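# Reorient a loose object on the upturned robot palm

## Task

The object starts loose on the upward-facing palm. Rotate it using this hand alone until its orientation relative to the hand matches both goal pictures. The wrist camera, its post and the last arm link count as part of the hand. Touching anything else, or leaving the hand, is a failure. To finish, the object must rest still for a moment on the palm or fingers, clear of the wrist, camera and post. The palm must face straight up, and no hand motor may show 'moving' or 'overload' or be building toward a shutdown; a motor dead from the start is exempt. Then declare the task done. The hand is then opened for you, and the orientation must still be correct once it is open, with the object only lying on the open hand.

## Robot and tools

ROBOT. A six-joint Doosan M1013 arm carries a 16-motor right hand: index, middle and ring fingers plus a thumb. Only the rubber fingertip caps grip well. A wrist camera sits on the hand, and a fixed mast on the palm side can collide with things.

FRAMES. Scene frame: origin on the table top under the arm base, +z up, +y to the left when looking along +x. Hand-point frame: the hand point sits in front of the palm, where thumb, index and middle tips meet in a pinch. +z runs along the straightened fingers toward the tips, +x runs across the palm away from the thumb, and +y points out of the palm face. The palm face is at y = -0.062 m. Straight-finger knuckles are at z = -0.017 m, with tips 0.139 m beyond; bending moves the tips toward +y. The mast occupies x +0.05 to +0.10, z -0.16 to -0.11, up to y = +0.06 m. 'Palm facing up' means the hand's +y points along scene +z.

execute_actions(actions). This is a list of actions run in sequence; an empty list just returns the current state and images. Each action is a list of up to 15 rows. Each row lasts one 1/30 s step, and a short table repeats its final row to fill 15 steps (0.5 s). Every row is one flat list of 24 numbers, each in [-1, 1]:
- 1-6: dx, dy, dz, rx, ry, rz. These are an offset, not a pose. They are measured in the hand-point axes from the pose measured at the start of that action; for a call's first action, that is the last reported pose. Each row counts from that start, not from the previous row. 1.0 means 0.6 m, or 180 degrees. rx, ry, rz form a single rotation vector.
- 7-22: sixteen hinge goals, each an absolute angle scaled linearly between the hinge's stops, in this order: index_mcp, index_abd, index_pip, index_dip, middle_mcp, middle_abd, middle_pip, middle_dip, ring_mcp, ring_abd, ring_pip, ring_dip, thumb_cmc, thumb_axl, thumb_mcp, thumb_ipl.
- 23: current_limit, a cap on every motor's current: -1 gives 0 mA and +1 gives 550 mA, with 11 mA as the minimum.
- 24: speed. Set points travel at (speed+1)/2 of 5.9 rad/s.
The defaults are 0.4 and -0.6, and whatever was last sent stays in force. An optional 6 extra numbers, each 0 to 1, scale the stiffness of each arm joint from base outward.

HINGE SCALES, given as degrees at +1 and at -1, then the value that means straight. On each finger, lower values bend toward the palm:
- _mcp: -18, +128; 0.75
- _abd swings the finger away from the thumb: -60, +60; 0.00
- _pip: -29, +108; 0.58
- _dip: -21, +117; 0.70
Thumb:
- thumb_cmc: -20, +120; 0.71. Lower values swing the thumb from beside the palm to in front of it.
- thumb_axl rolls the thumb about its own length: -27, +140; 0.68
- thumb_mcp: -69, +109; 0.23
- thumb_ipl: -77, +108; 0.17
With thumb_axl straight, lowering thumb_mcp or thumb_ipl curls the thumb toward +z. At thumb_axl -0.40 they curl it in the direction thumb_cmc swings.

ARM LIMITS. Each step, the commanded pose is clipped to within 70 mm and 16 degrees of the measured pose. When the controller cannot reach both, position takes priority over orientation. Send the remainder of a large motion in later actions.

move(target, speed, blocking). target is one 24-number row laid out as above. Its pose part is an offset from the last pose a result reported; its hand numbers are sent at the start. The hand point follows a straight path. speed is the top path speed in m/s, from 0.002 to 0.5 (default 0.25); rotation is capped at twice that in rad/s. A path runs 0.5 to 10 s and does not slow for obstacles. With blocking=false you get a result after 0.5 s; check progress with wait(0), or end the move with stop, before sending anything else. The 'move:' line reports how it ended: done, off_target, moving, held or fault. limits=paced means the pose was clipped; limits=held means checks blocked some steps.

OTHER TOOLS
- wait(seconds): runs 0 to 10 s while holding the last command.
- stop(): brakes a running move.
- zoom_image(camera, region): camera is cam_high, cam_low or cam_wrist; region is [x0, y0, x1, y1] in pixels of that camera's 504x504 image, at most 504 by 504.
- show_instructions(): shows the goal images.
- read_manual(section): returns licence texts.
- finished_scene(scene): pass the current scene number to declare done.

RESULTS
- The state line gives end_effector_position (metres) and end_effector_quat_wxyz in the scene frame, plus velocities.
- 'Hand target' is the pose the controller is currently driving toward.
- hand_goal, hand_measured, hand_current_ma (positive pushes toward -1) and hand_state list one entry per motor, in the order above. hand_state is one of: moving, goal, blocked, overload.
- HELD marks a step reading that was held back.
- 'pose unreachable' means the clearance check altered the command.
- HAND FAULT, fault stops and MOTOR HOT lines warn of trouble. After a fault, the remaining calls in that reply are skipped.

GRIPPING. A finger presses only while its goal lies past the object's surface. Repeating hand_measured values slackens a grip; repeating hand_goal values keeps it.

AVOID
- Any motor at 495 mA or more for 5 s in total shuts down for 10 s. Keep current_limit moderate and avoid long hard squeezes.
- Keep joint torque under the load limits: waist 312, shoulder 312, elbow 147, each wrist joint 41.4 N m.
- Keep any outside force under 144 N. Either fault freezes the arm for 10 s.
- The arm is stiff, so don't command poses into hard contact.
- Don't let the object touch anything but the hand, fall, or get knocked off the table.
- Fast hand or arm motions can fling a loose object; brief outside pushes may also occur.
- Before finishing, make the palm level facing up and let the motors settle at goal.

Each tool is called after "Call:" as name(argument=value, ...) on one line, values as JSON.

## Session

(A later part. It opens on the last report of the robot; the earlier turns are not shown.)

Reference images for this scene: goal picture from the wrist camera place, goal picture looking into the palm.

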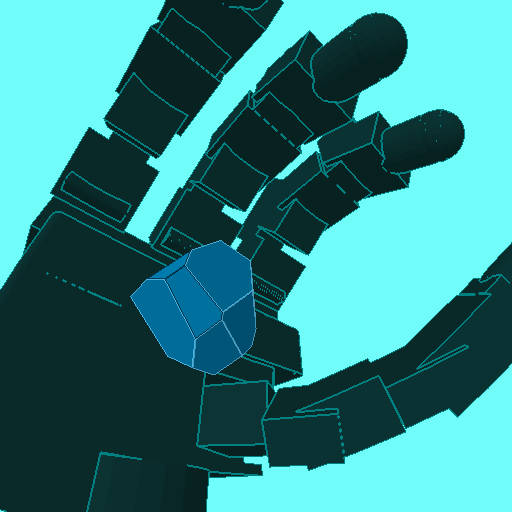

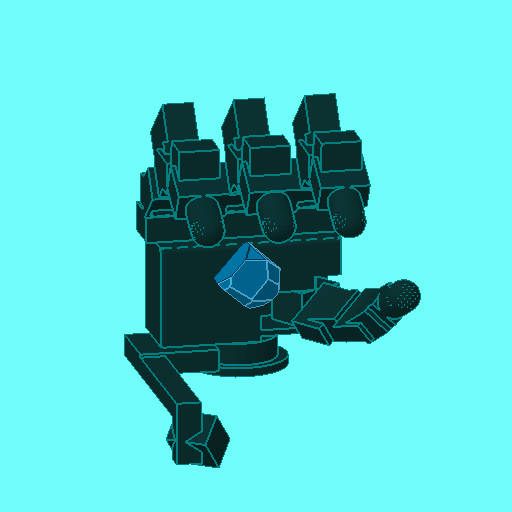

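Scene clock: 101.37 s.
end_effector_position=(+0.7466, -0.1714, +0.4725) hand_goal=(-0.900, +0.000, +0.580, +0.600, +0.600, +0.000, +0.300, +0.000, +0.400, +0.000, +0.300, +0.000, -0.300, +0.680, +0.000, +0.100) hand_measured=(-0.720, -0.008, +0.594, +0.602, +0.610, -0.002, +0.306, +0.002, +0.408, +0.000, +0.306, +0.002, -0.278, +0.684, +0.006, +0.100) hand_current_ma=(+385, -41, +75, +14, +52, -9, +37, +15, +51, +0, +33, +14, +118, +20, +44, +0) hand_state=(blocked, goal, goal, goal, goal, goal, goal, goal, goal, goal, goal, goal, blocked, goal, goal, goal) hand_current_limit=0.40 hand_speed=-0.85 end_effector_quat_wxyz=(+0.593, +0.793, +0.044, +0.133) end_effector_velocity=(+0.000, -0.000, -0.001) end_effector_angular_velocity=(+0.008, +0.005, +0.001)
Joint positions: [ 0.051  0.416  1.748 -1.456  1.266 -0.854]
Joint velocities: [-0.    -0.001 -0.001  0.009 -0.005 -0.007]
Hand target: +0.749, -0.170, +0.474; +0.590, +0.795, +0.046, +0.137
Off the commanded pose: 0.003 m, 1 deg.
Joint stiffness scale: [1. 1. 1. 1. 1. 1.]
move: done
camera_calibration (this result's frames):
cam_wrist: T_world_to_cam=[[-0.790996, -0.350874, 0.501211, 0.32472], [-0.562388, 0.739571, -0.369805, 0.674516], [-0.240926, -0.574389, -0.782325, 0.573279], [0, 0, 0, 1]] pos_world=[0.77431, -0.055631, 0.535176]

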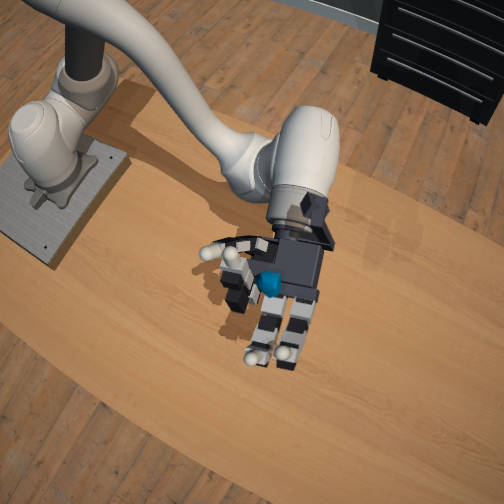

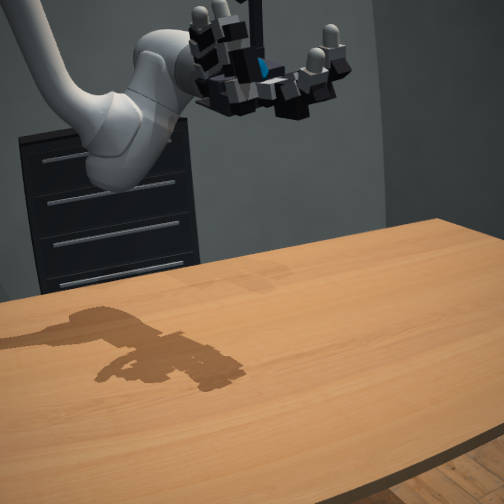

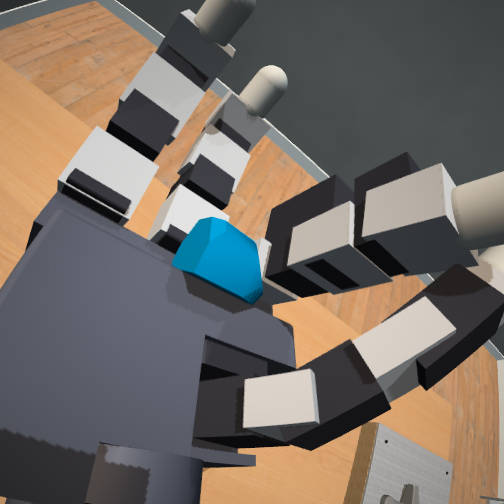

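Call:
move(target=[0,0,0,0.04,0,0.02, -0.6,0,0.58,0.6, 0.7,0,0.3,0.0, 0.4,0,0.3,0.0, -0.3,0.68,0.0,0.1, 0.4,-0.85], speed=0.05)

Call:
zoom_image(camera="cam_high", region=[230,200,370,340])

Scene clock: 107.00 s.
end_effector_position=(+0.7444, -0.1711, +0.4708) hand_goal=(-0.600, +0.000, +0.580, +0.600, +0.700, +0.000, +0.300, +0.000, +0.400, +0.000, +0.300, +0.000, -0.300, +0.680, +0.000, +0.100) hand_measured=(-0.598, -0.002, +0.584, +0.602, +0.708, -0.002, +0.306, +0.002, +0.408, +0.000, +0.306, +0.002, -0.284, +0.684, -0.002, +0.100) hand_current_ma=(+8, -9, +19, +13, +48, -9, +37, +15, +51, +0, +33, +14, +83, +20, -11, +0) hand_state=(goal, goal, goal, goal, goal, goal, goal, goal, goal, goal, goal, goal, goal, goal, goal, goal) hand_current_limit=0.40 hand_speed=-0.85 end_effector_quat_wxyz=(+0.542, +0.828, +0.028, +0.145) end_effector_velocity=(-0.000, +0.000, -0.002) end_effector_angular_velocity=(+0.012, -0.001, -0.000)
Joint positions: [ 0.051  0.386  1.727 -1.34   1.203 -0.883]
Joint velocities: [ 0.    -0.002 -0.001  0.011 -0.005 -0.001]
Hand target: +0.747, -0.171, +0.473; +0.538, +0.829, +0.028, +0.149
Off the commanded pose: 0.003 m, 1 deg.
Joint stiffness scale: [1. 1. 1. 1. 1. 1.]
move: done
camera_calibration (this result's frames):
cam_wrist: T_world_to_cam=[[-0.803114, -0.409957, 0.432369, 0.355277], [-0.553149, 0.782692, -0.285339, 0.633163], [-0.221435, -0.468324, -0.855359, 0.60961], [0, 0, 0, 1]] pos_world=[0.770551, -0.0644285, 0.548491]

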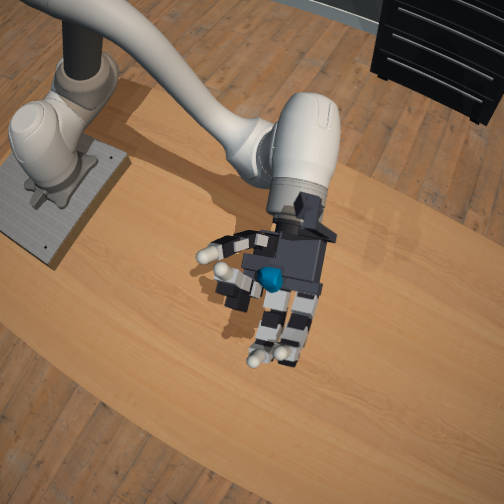

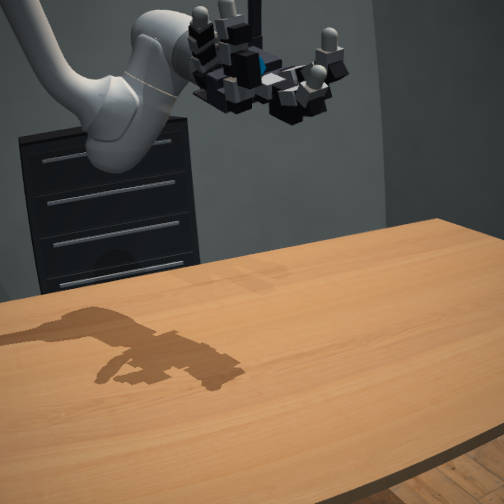

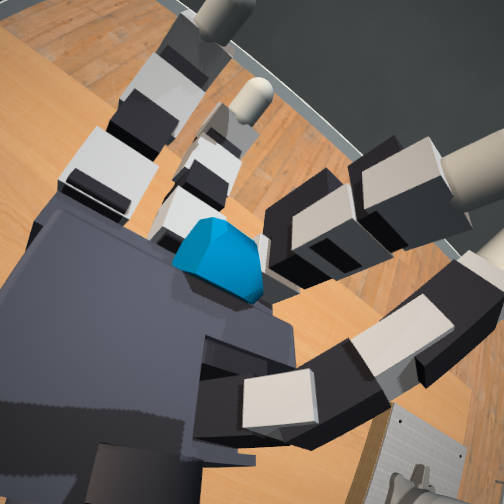

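Region (230, 200, 370, 340) of cam_high's 504x504 image, scaled by 3.600, with more detail than that image has.

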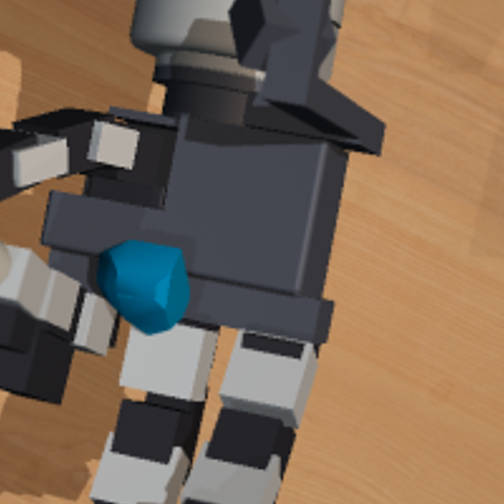

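Call:
move(target=[0,0,0,-0.06,0,-0.14, -0.6,0,0.58,0.6, 0.5,0,0.3,0.0, -0.4,0,0.5,0.6, -0.3,0.68,0.0,0.1, 0.4,-0.7], speed=0.06)

Call:
zoom_image(camera="cam_high", region=[210,200,350,340])

Scene clock: 116.20 s.
end_effector_position=(+0.7467, -0.1695, +0.4714) hand_goal=(-0.600, +0.000, +0.580, +0.600, +0.500, +0.000, +0.300, +0.000, -0.400, +0.000, +0.500, +0.600, -0.300, +0.680, +0.000, +0.100) hand_measured=(-0.598, -0.002, +0.584, +0.602, +0.526, -0.002, +0.306, +0.002, -0.388, +0.000, +0.500, +0.598, -0.292, +0.682, -0.002, +0.100) hand_current_ma=(+9, -8, +19, +13, +135, -9, +37, +15, +65, +0, +1, -13, +38, +18, -11, +0) hand_state=(goal, goal, goal, goal, blocked, goal, goal, goal, goal, goal, goal, goal, goal, goal, goal, goal) hand_current_limit=0.40 hand_speed=-0.70 end_effector_quat_wxyz=(+0.632, +0.750, +0.193, +0.031) end_effector_velocity=(+0.000, -0.000, +0.000) end_effector_angular_velocity=(-0.006, +0.007, +0.003)
Joint positions: [ 0.043  0.392  1.842 -1.551  1.271 -1.135]
Joint velocities: [-0.001 -0.     0.002 -0.005  0.    -0.006]
Hand target: +0.744, -0.171, +0.471; +0.635, +0.747, +0.194, +0.026
Off the commanded pose: 0.003 m, 1 deg.
Joint stiffness scale: [1. 1. 1. 1. 1. 1.]
move: done
camera_calibration (this result's frames):
cam_wrist: T_world_to_cam=[[-0.543932, -0.319563, 0.775898, 0.0173994], [-0.741675, 0.615587, -0.266403, 0.736926], [-0.392501, -0.720369, -0.571849, 0.562766], [0, 0, 0, 1]] pos_world=[0.776909, -0.0426825, 0.504637]

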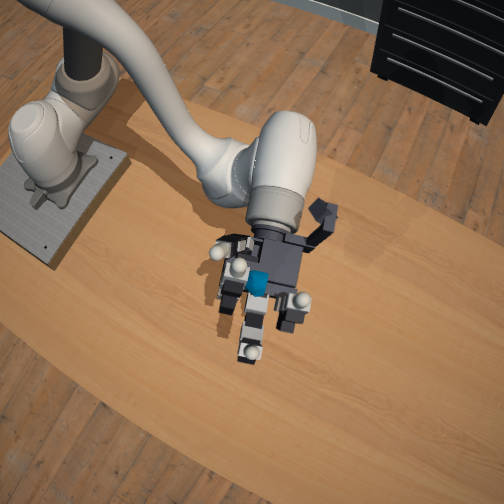

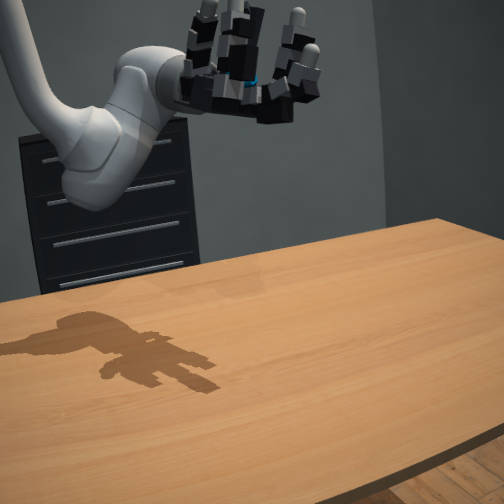

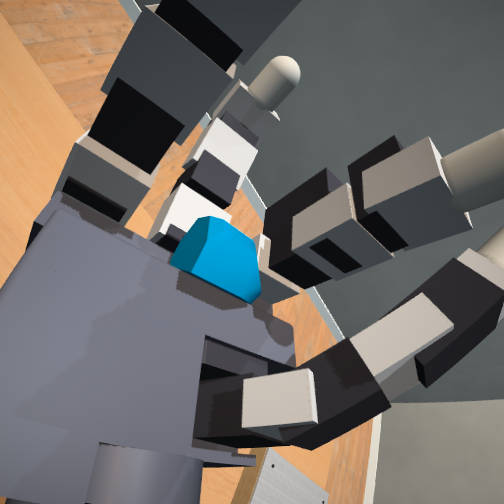

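Region (210, 200, 350, 340) of cam_high's 504x504 image, scaled by 3.600, with more detail than that image has.

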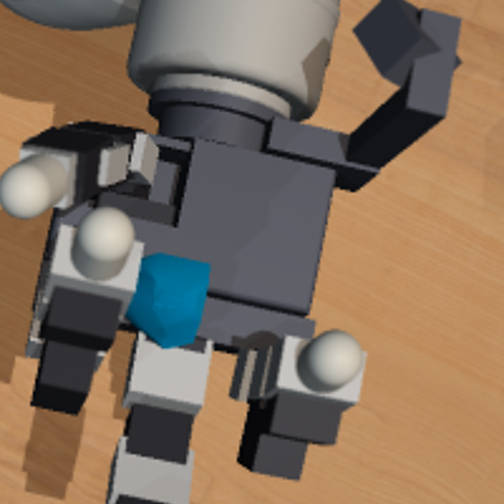

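Call:
move(target=[0,0,0,0,0,-0.04, -0.6,0,0.58,0.6, 0.5,0,0.3,0.0, -0.4,0,0.5,0.6, -0.3,0.68,0.0,0.1, 0.4,-0.7], speed=0.04)

Call:
zoom_image(camera="cam_high", region=[210,200,350,340])

Scene clock: 125.37 s.
end_effector_position=(+0.7476, -0.1682, +0.4719) hand_goal=(-0.600, +0.000, +0.580, +0.600, +0.500, +0.000, +0.300, +0.000, -0.400, +0.000, +0.500, +0.600, -0.300, +0.680, +0.000, +0.100) hand_measured=(-0.598, -0.002, +0.584, +0.602, +0.526, -0.002, +0.306, +0.002, -0.388, +0.000, +0.500, +0.598, -0.296, +0.682, -0.002, +0.100) hand_current_ma=(+9, -8, +19, +13, +135, -9, +37, +15, +64, +0, +1, -13, +22, +14, -11, +0) hand_state=(goal, goal, goal, goal, blocked, goal, goal, goal, goal, goal, goal, goal, goal, goal, goal, goal) hand_current_limit=0.40 hand_speed=-0.70 end_effector_quat_wxyz=(+0.633, +0.737, +0.237, -0.007) end_effector_velocity=(-0.000, +0.000, -0.001) end_effector_angular_velocity=(-0.002, +0.009, +0.002)
Joint positions: [ 0.042  0.379  1.86  -1.552  1.271 -1.249]
Joint velocities: [-0.    -0.001  0.003 -0.    -0.    -0.008]
Hand target: +0.747, -0.169, +0.471; +0.633, +0.736, +0.240, -0.008
Off the commanded pose: 0.002 m, 0 deg.
Joint stiffness scale: [1. 1. 1. 1. 1. 1.]
move: done
camera_calibration (this result's frames):
cam_wrist: T_world_to_cam=[[-0.446477, -0.302566, 0.842088, -0.0833667], [-0.781007, 0.591045, -0.201727, 0.731658], [-0.436676, -0.747743, -0.500194, 0.558892], [0, 0, 0, 1]] pos_world=[0.778263, -0.0397587, 0.497352]

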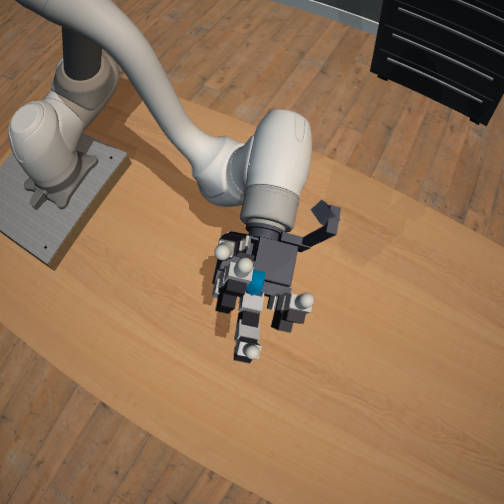

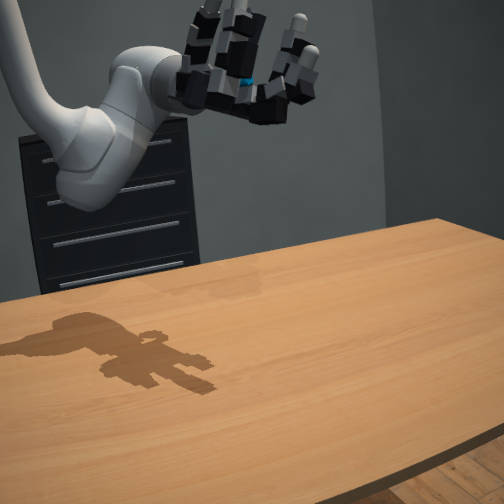

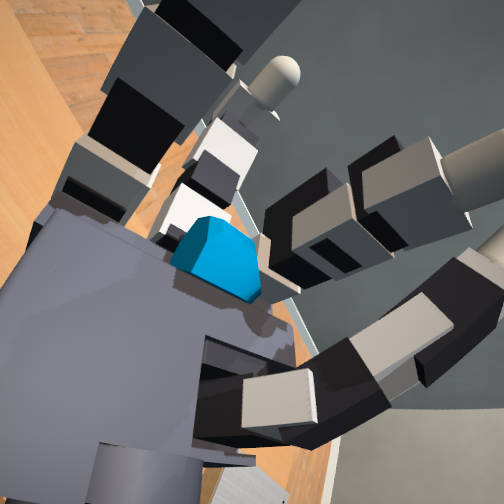

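Region (210, 200, 350, 340) of cam_high's 504x504 image, scaled by 3.600, with more detail than that image has.

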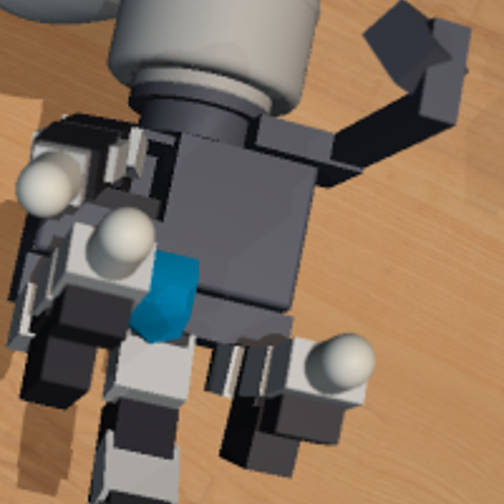

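Nudge by raising the middle finger a little; lower index for view.

Call:
move(target=[0,0,0,0,0,0, 0.4,0,0.58,0.6, 0.25,0,0.3,0.0, -0.4,0,0.5,0.6, 0.2,0.68,0.0,0.1, 0.4,-0.85])

Call:
zoom_image(camera="cam_high", region=[210,200,350,340])

Scene clock: 134.97 s.
end_effector_position=(+0.7476, -0.1682, +0.4719) hand_goal=(+0.400, +0.000, +0.580, +0.600, +0.250, +0.000, +0.300, +0.000, -0.400, +0.000, +0.500, +0.600, +0.200, +0.680, +0.000, +0.100) hand_measured=(+0.410, -0.002, +0.584, +0.602, +0.274, -0.002, +0.306, +0.002, -0.388, +0.000, +0.500, +0.598, +0.204, +0.682, -0.002, +0.100) hand_current_ma=(+52, -8, +17, +13, +125, -9, +35, +14, +64, +0, +1, -13, +25, +14, -11, +0) hand_state=(goal, goal, goal, goal, blocked, goal, goal, goal, goal, goal, goal, goal, goal, goal, goal, goal) hand_current_limit=0.40 hand_speed=-0.85 end_effector_quat_wxyz=(+0.633, +0.737, +0.237, -0.007) end_effector_velocity=(+0.000, +0.000, -0.000) end_effector_angular_velocity=(-0.000, +0.002, +0.001)
Joint positions: [ 0.042  0.379  1.86  -1.552  1.271 -1.25 ]
Joint velocities: [ 0.     0.     0.    -0.    -0.    -0.001]
Hand target: +0.748, -0.168, +0.472; +0.633, +0.737, +0.237, -0.007
Off the commanded pose: 0.000 m, 0 deg.
Joint stiffness scale: [1. 1. 1. 1. 1. 1.]
move: done
camera_calibration (this result's frames):
cam_wrist: T_world_to_cam=[[-0.445743, -0.302413, 0.842532, -0.0840965], [-0.781258, 0.590879, -0.201239, 0.731597], [-0.436977, -0.747936, -0.499643, 0.558825], [0, 0, 0, 1]] pos_world=[0.778275, -0.0397521, 0.497293]

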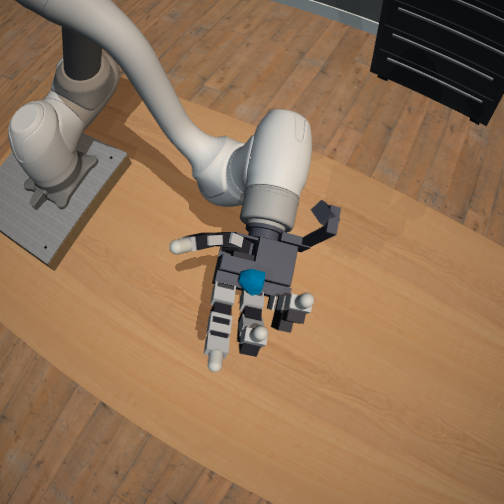

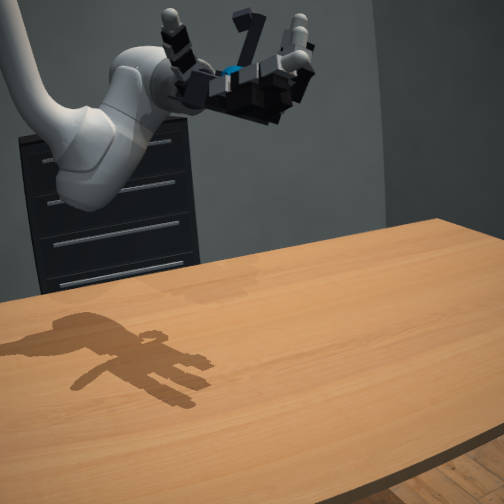

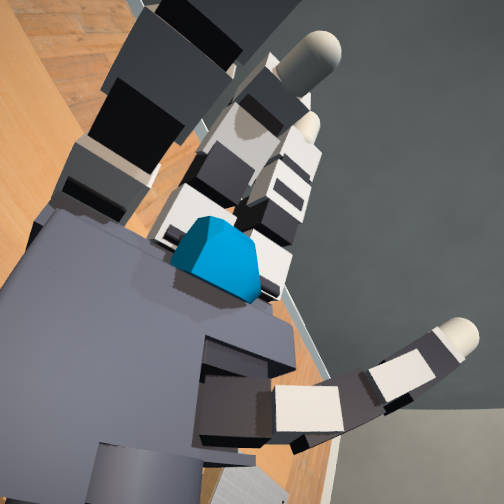

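Region (210, 200, 350, 340) of cam_high's 504x504 image, scaled by 3.600, with more detail than that image has.

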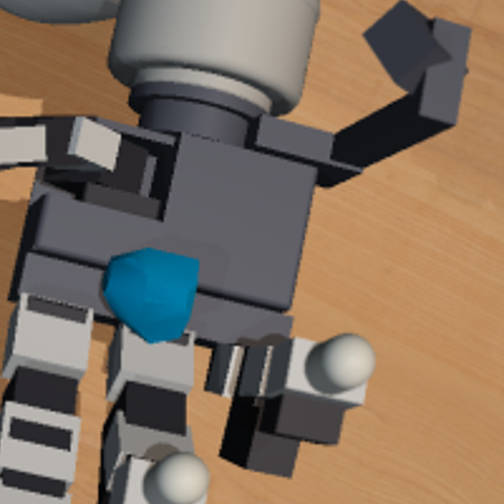

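Call:
move(target=[0,0,0,0,0,0, 0.4,0,0.58,0.6, -0.15,0,0.6,0.7, -0.4,0,0.5,0.6, 0.2,0.68,0.0,0.1, 0.4,-0.85])

Call:
zoom_image(camera="cam_high", region=[210,200,350,340])

Scene clock: 141.30 s.
end_effector_position=(+0.7476, -0.1682, +0.4719) hand_goal=(+0.400, +0.000, +0.580, +0.600, -0.150, +0.000, +0.600, +0.700, -0.400, +0.000, +0.500, +0.600, +0.200, +0.680, +0.000, +0.100) hand_measured=(+0.410, -0.002, +0.584, +0.602, -0.130, -0.002, +0.600, +0.698, -0.388, +0.000, +0.500, +0.598, +0.204, +0.682, -0.002, +0.100) hand_current_ma=(+52, -8, +17, +13, +106, -9, -3, -12, +64, +0, +1, -13, +25, +14, -11, +0) hand_state=(goal, goal, goal, goal, goal, goal, goal, goal, goal, goal, goal, goal, goal, goal, goal, goal) hand_current_limit=0.40 hand_speed=-0.85 end_effector_quat_wxyz=(+0.633, +0.737, +0.237, -0.007) end_effector_velocity=(-0.000, -0.000, +0.000) end_effector_angular_velocity=(-0.001, -0.000, -0.002)
Joint positions: [ 0.042  0.379  1.86  -1.552  1.271 -1.25 ]
Joint velocities: [-0.     0.    -0.     0.     0.002  0.   ]
Hand target: +0.748, -0.168, +0.472; +0.633, +0.737, +0.237, -0.007
Off the commanded pose: 0.000 m, 0 deg.
Joint stiffness scale: [1. 1. 1. 1. 1. 1.]
move: done
camera_calibration (this result's frames):
cam_wrist: T_world_to_cam=[[-0.445742, -0.302413, 0.842532, -0.0840965], [-0.781258, 0.590879, -0.201239, 0.731597], [-0.436977, -0.747936, -0.499643, 0.558825], [0, 0, 0, 1]] pos_world=[0.778275, -0.0397521, 0.497292]

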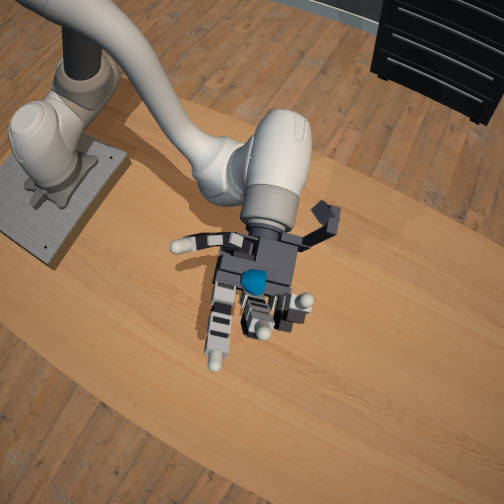

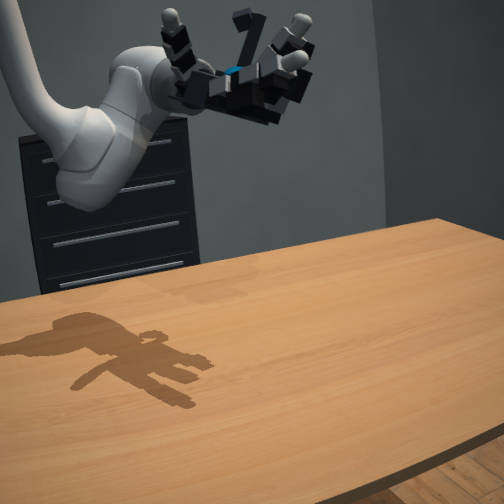

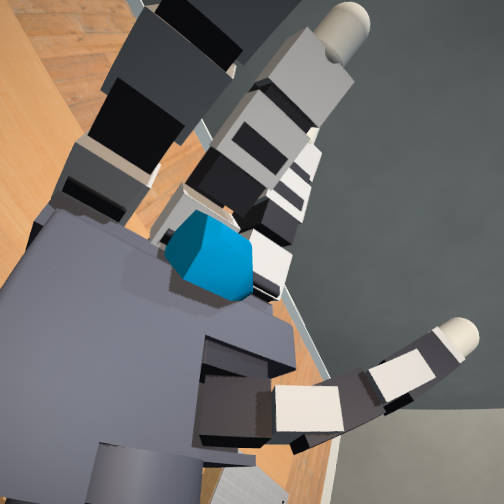

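Region (210, 200, 350, 340) of cam_high's 504x504 image, scaled by 3.600, with more detail than that image has.

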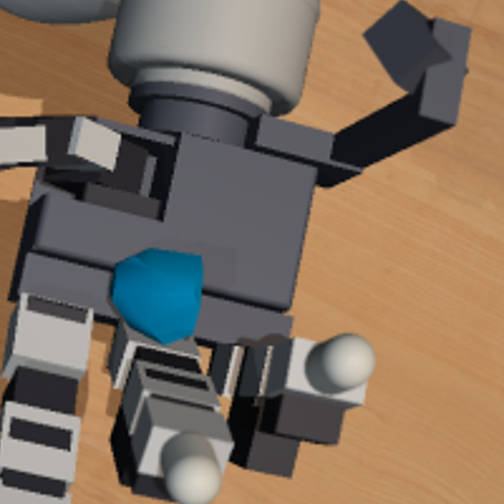

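Call:
execute_actions(actions=[[[0,0,0,0,0,0, 0.4,0,0.58,0.6, 0.4,0,0.6,0.7, -0.4,0,0.5,0.6, 0.2,0.68,0.0,0.1, 0.4,-0.5]],[[0,0,0,0,0,0, 0.4,0,0.58,0.6, 0.4,0,0.6,0.7, -0.4,0,0.5,0.6, 0.2,0.68,0.0,0.1, 0.4,-0.5]],[[0,0,0,0,0,0, 0.4,0,0.58,0.6, -0.2,0,0.6,0.7, -0.4,0,0.5,0.6, 0.2,0.68,0.0,0.1, 0.4,-0.5]],[[0,0,0,0,0,0, 0.4,0,0.58,0.6, -0.2,0,0.6,0.7, -0.4,0,0.5,0.6, 0.2,0.68,0.0,0.1, 0.4,-0.5]],[[0,0,0,0,0,0, 0.4,0,0.58,0.6, 0.4,0,0.6,0.7, -0.4,0,0.5,0.6, 0.2,0.68,0.0,0.1, 0.4,-0.5]],[[0,0,0,0,0,0, 0.4,0,0.58,0.6, 0.4,0,0.6,0.7, -0.4,0,0.5,0.6, 0.2,0.68,0.0,0.1, 0.4,-0.5]],[[0,0,0,0,0,0, 0.4,0,0.58,0.6, -0.2,0,0.6,0.7, -0.4,0,0.5,0.6, 0.2,0.68,0.0,0.1, 0.4,-0.5]],[[0,0,0,0,0,0, 0.4,0,0.58,0.6, -0.2,0,0.6,0.7, -0.4,0,0.5,0.6, 0.2,0.68,0.0,0.1, 0.4,-0.5]],[[0,0,0,0,0,0, 0.4,0,0.58,0.6, 0.4,0,0.6,0.7, -0.4,0,0.5,0.6, 0.2,0.68,0.0,0.1, 0.4,-0.5]],[[0,0,0,0,0,0, 0.4,0,0.58,0.6, 0.4,0,0.6,0.7, -0.4,0,0.5,0.6, 0.2,0.68,0.0,0.1, 0.4,-0.5]]])

Call:
zoom_image(camera="cam_high", region=[210,200,350,340])

Scene clock: 163.77 s.
end_effector_position=(+0.7476, -0.1682, +0.4719) hand_goal=(+0.400, +0.000, +0.580, +0.600, +0.400, +0.000, +0.600, +0.700, -0.400, +0.000, +0.500, +0.600, +0.200, +0.680, +0.000, +0.100) hand_measured=(+0.410, -0.002, +0.584, +0.602, +0.410, -0.002, +0.602, +0.698, -0.388, +0.000, +0.500, +0.598, +0.204, +0.682, -0.002, +0.100) hand_current_ma=(+52, -8, +17, +13, +51, -9, +6, -10, +63, +0, +1, -13, +25, +14, -11, +0) hand_state=(goal, goal, goal, goal, goal, goal, goal, goal, goal, goal, goal, goal, goal, goal, goal, goal) hand_current_limit=0.40 hand_speed=-0.50 end_effector_quat_wxyz=(+0.633, +0.737, +0.237, -0.007) end_effector_velocity=(-0.000, -0.000, -0.000) end_effector_angular_velocity=(-0.000, +0.001, -0.000)
Joint positions: [ 0.042  0.379  1.86  -1.552  1.271 -1.25 ]
Joint velocities: [-0.  0.  0. -0. -0. -0.]
Hand target: +0.748, -0.168, +0.472; +0.633, +0.737, +0.237, -0.007
Off the commanded pose: 0.000 m, 0 deg.
Joint stiffness scale: [1. 1. 1. 1. 1. 1.]
Step readings (end_effector_position; steps 1 to 15: 1st action; 16 to 30: 2nd action; 31 to 45: 3rd action; 46 to 60: 4th action; 61 to 75: 5th action; 76 to 90: 6th action; 91 to 105: 7th action; 106 to 120: 8th action; 121 to 135: 9th action; 136 to 150: 10th action):
0: (+0.7476, -0.1682, +0.4719)
1: (+0.7476, -0.1682, +0.4719)
2: (+0.7476, -0.1682, +0.4719)
4: (+0.7476, -0.1682, +0.4719)
8: (+0.7476, -0.1682, +0.4719)
15: (+0.7476, -0.1682, +0.4719)
16: (+0.7476, -0.1682, +0.4719)
17: (+0.7476, -0.1682, +0.4719)
19: (+0.7476, -0.1682, +0.4719)
23: (+0.7476, -0.1682, +0.4719)
30: (+0.7476, -0.1682, +0.4719)
31: (+0.7476, -0.1682, +0.4719)
32: (+0.7476, -0.1682, +0.4719)
34: (+0.7476, -0.1682, +0.4719)
38: (+0.7476, -0.1682, +0.4719)
45: (+0.7476, -0.1682, +0.4719)
46: (+0.7476, -0.1682, +0.4719)
47: (+0.7476, -0.1682, +0.4719)
49: (+0.7476, -0.1682, +0.4719)
53: (+0.7476, -0.1682, +0.4719)
60: (+0.7476, -0.1682, +0.4719)
61: (+0.7476, -0.1682, +0.4719)
62: (+0.7476, -0.1682, +0.4719)
64: (+0.7476, -0.1682, +0.4719)
68: (+0.7476, -0.1682, +0.4719)
75: (+0.7476, -0.1682, +0.4719)
76: (+0.7476, -0.1682, +0.4719)
77: (+0.7476, -0.1682, +0.4719)
79: (+0.7476, -0.1682, +0.4719)
83: (+0.7476, -0.1682, +0.4719)
90: (+0.7476, -0.1682, +0.4719)
91: (+0.7476, -0.1682, +0.4719)
92: (+0.7476, -0.1682, +0.4719)
94: (+0.7476, -0.1682, +0.4719)
98: (+0.7476, -0.1682, +0.4719)
105: (+0.7476, -0.1682, +0.4719)
106: (+0.7476, -0.1682, +0.4719)
107: (+0.7476, -0.1682, +0.4719)
109: (+0.7476, -0.1682, +0.4719)
113: (+0.7476, -0.1682, +0.4719)
120: (+0.7476, -0.1682, +0.4719)
121: (+0.7476, -0.1682, +0.4719)
122: (+0.7476, -0.1682, +0.4719)
124: (+0.7476, -0.1682, +0.4719)
128: (+0.7476, -0.1682, +0.4719)
135: (+0.7476, -0.1682, +0.4719)
136: (+0.7476, -0.1682, +0.4719)
137: (+0.7476, -0.1682, +0.4719)
139: (+0.7476, -0.1682, +0.4719)
143: (+0.7476, -0.1682, +0.4719)
150: end_effector_position above
camera_calibration (this result's frames):
cam_wrist: T_world_to_cam=[[-0.445742, -0.302413, 0.842532, -0.0840965], [-0.781258, 0.590879, -0.201239, 0.731597], [-0.436977, -0.747936, -0.499643, 0.558825], [0, 0, 0, 1]] pos_world=[0.778275, -0.0397521, 0.497293]

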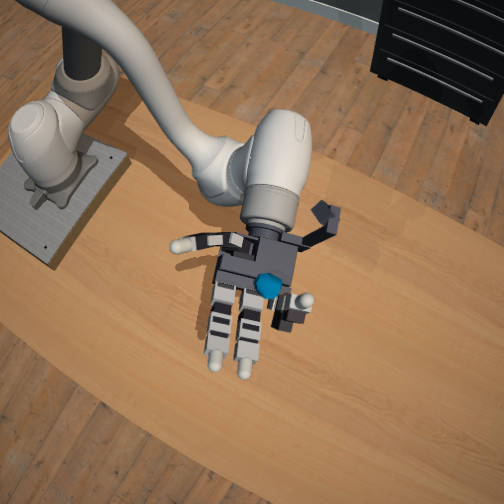

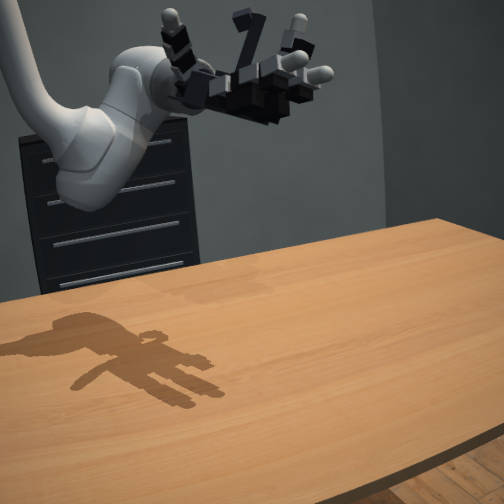

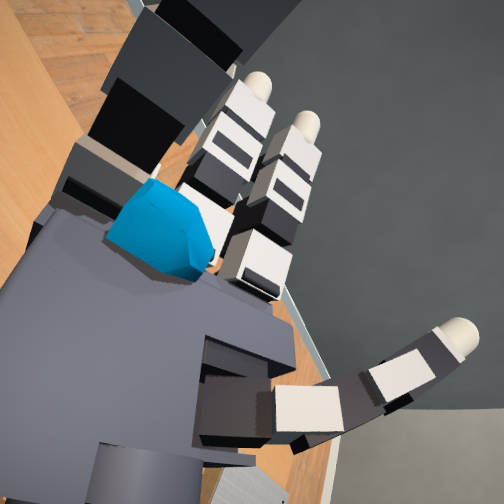

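Region (210, 200, 350, 340) of cam_high's 504x504 image, scaled by 3.600, with more detail than that image has.

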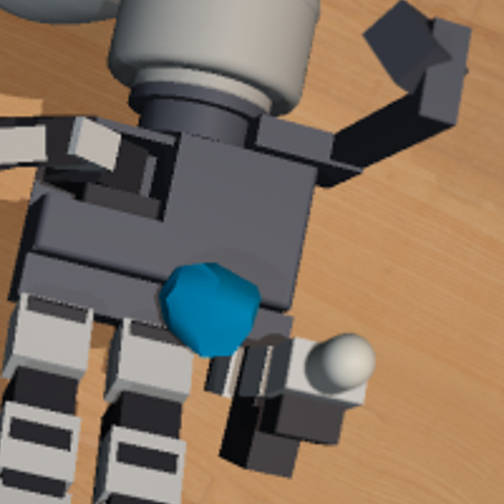

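Call:
move(target=[0,0,0,-0.065,0,0.1, 0.4,0,0.58,0.6, 0.4,0,0.6,0.7, -0.4,0,0.5,0.6, 0.2,0.68,0.0,0.1, 0.4,-0.8], speed=0.08)

Call:
move(target=[0,0,0,0,0,0, 0.4,0,0.58,0.6, -0.7,0,0.6,0.7, -0.5,0,0.5,0.6, 0.2,0.68,0.0,0.1, 0.4,-0.8])

Call:
move(target=[0,0,0,0,0,0, 0.7,0,0.58,0.6, 0.7,0,0.6,0.7, 0.7,0,0.5,0.6, 0.5,0.68,0.0,0.1, 0.4,-0.6])

Call:
zoom_image(camera="cam_high", region=[220,210,360,350])

Scene clock: 175.60 s.
end_effector_position=(+0.7474, -0.1671, +0.4693) hand_goal=(+0.400, +0.000, +0.580, +0.600, +0.400, +0.000, +0.600, +0.700, -0.400, +0.000, +0.500, +0.600, +0.200, +0.680, +0.000, +0.100) hand_measured=(+0.410, -0.002, +0.584, +0.602, +0.410, -0.002, +0.602, +0.698, -0.392, +0.000, +0.500, +0.598, +0.208, +0.682, -0.002, +0.100) hand_current_ma=(+56, -8, +17, +13, +53, -9, +6, -10, +41, +0, +1, -13, +40, +14, -11, +0) hand_state=(goal, goal, goal, goal, goal, goal, goal, goal, goal, goal, goal, goal, goal, goal, goal, goal) hand_current_limit=0.40 hand_speed=-0.80 end_effector_quat_wxyz=(+0.694, +0.700, +0.123, +0.115) end_effector_velocity=(-0.000, +0.000, +0.000) end_effector_angular_velocity=(-0.003, -0.013, +0.000)
Joint positions: [ 0.033  0.458  1.851 -1.753  1.364 -0.824]
Joint velocities: [-0.     0.003 -0.001 -0.006  0.005  0.014]
Hand target: +0.748, -0.168, +0.472; +0.698, +0.697, +0.118, +0.116
Off the commanded pose: 0.003 m, 1 deg.
Joint stiffness scale: [1. 1. 1. 1. 1. 1.]
move: done
camera_calibration (this result's frames):
cam_wrist: T_world_to_cam=[[-0.713934, -0.243309, 0.656582, 0.215962], [-0.65687, 0.557503, -0.507654, 0.775459], [-0.242529, -0.79372, -0.557842, 0.43259], [0, 0, 0, 1]] pos_world=[0.768474, -0.0364194, 0.493185]

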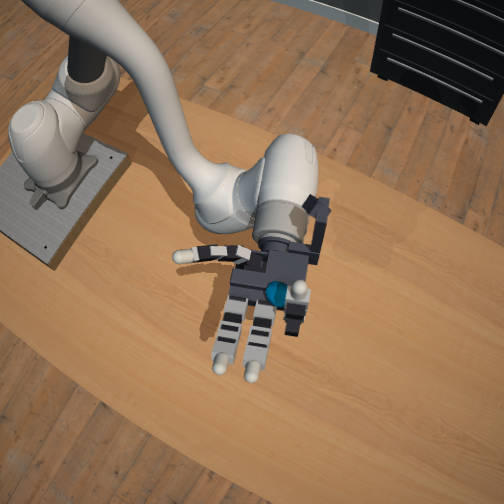

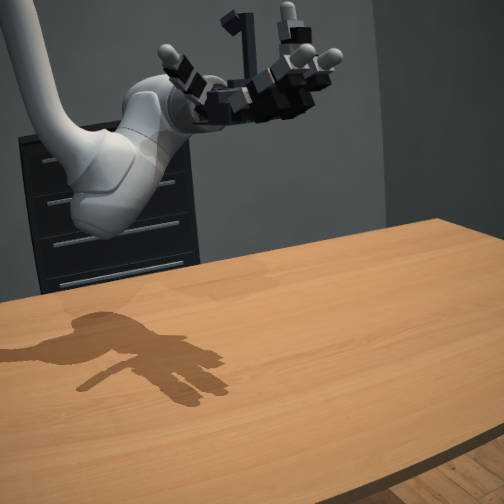

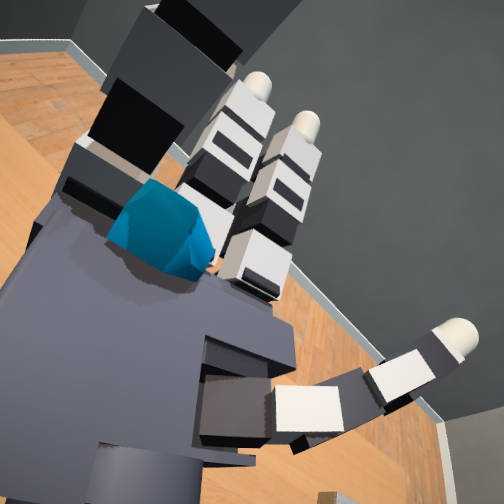

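Scene clock: 178.23 s.
end_effector_position=(+0.7473, -0.1671, +0.4693) hand_goal=(+0.400, +0.000, +0.580, +0.600, -0.700, +0.000, +0.600, +0.700, -0.500, +0.000, +0.500, +0.600, +0.200, +0.680, +0.000, +0.100) hand_measured=(+0.410, -0.002, +0.584, +0.602, -0.700, -0.002, +0.602, +0.698, -0.496, +0.000, +0.500, +0.598, +0.208, +0.682, -0.002, +0.100) hand_current_ma=(+56, -8, +17, +13, +4, -9, +6, -10, +22, +0, +1, -13, +40, +14, -11, +0) hand_state=(goal, goal, goal, goal, goal, goal, goal, goal, goal, goal, goal, goal, goal, goal, goal, goal) hand_current_limit=0.40 hand_speed=-0.80 end_effector_quat_wxyz=(+0.694, +0.700, +0.123, +0.115) end_effector_velocity=(-0.000, -0.000, +0.000) end_effector_angular_velocity=(-0.001, +0.000, -0.001)
Joint positions: [ 0.033  0.458  1.851 -1.753  1.365 -0.824]
Joint velocities: [-0.    -0.    -0.     0.     0.001 -0.001]
Hand target: +0.747, -0.167, +0.469; +0.694, +0.700, +0.123, +0.115
Off the commanded pose: 0.000 m, 0 deg.
Joint stiffness scale: [1. 1. 1. 1. 1. 1.]
move: done
camera_calibration (this result's frames):
cam_wrist: T_world_to_cam=[[-0.71407, -0.243279, 0.656444, 0.216126], [-0.656764, 0.557483, -0.507814, 0.775453], [-0.242416, -0.793743, -0.557859, 0.432513], [0, 0, 0, 1]] pos_world=[0.768466, -0.0364185, 0.493193]

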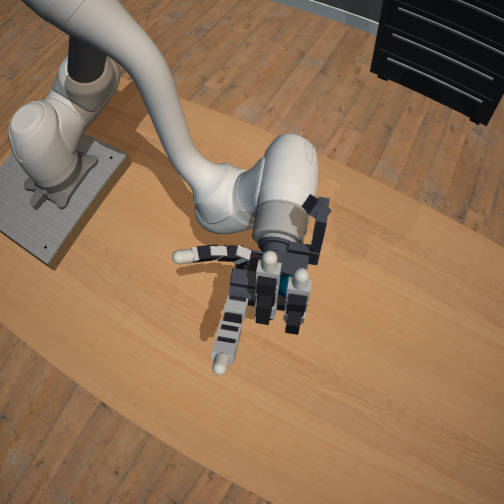

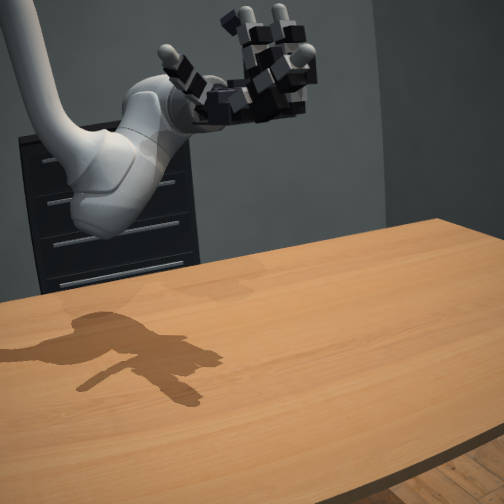

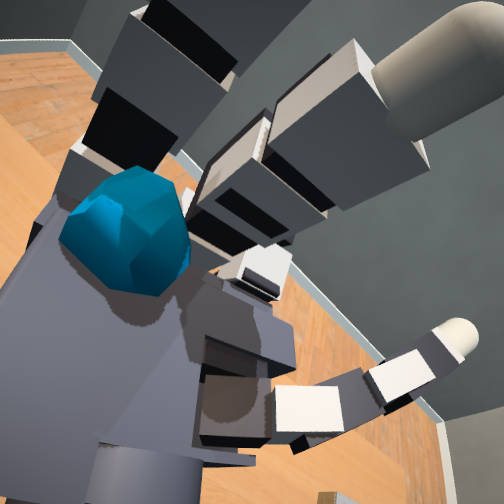

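Scene clock: 180.00 s.
end_effector_position=(+0.7473, -0.1671, +0.4693) hand_goal=(+0.700, +0.000, +0.580, +0.600, +0.700, +0.000, +0.600, +0.700, +0.700, +0.000, +0.500, +0.600, +0.500, +0.680, +0.000, +0.100) hand_measured=(+0.710, -0.002, +0.584, +0.602, +0.710, -0.002, +0.602, +0.698, +0.710, +0.000, +0.500, +0.598, +0.510, +0.682, -0.002, +0.100) hand_current_ma=(+57, -8, +17, +13, +54, -9, +6, -10, +54, +0, +5, -11, +51, +14, -11, +0) hand_state=(goal, goal, goal, goal, goal, goal, goal, goal, goal, goal, goal, goal, goal, goal, goal, goal) hand_current_limit=0.40 hand_speed=-0.60 end_effector_quat_wxyz=(+0.694, +0.700, +0.123, +0.115) end_effector_velocity=(-0.000, -0.000, -0.000) end_effector_angular_velocity=(-0.001, +0.000, -0.001)
Joint positions: [ 0.033  0.458  1.851 -1.753  1.365 -0.824]
Joint velocities: [-0.     0.     0.    -0.     0.001 -0.   ]
Hand target: +0.747, -0.167, +0.469; +0.694, +0.700, +0.123, +0.115
Off the commanded pose: 0.000 m, 0 deg.
Joint stiffness scale: [1. 1. 1. 1. 1. 1.]
move: done
camera_calibration (this result's frames):
cam_wrist: T_world_to_cam=[[-0.71407, -0.243279, 0.656444, 0.216126], [-0.656763, 0.557483, -0.507814, 0.775453], [-0.242416, -0.793743, -0.557859, 0.432513], [0, 0, 0, 1]] pos_world=[0.768466, -0.0364184, 0.493193]

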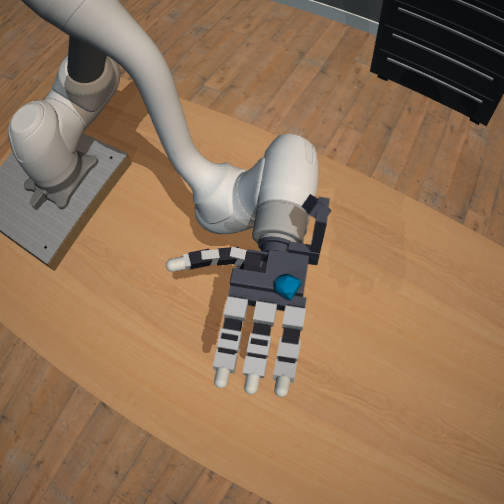

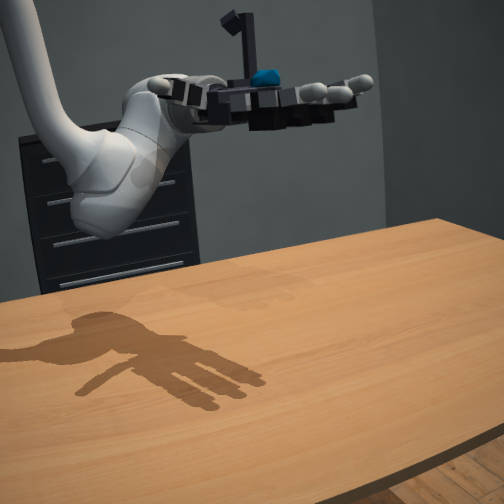

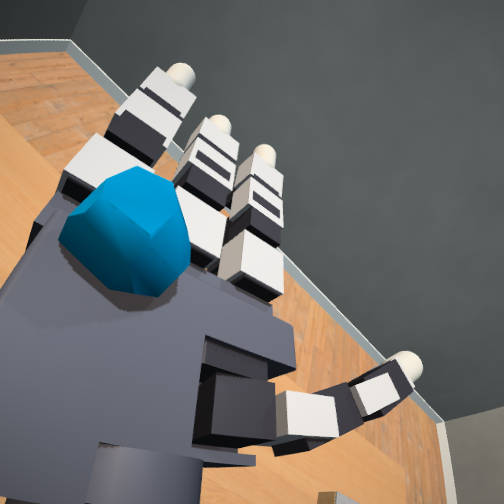

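Region (220, 210, 360, 350) of cam_high's 504x504 image, scaled by 3.600, with more detail than that image has.

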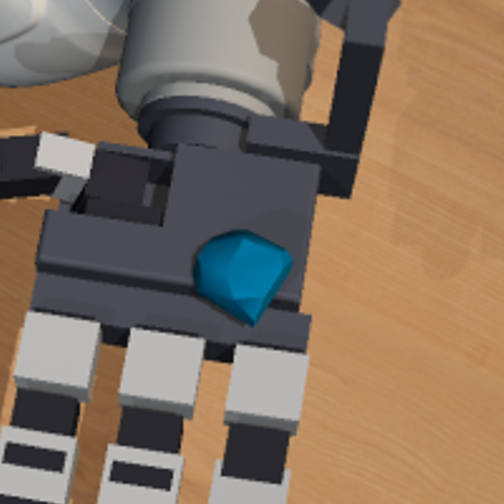

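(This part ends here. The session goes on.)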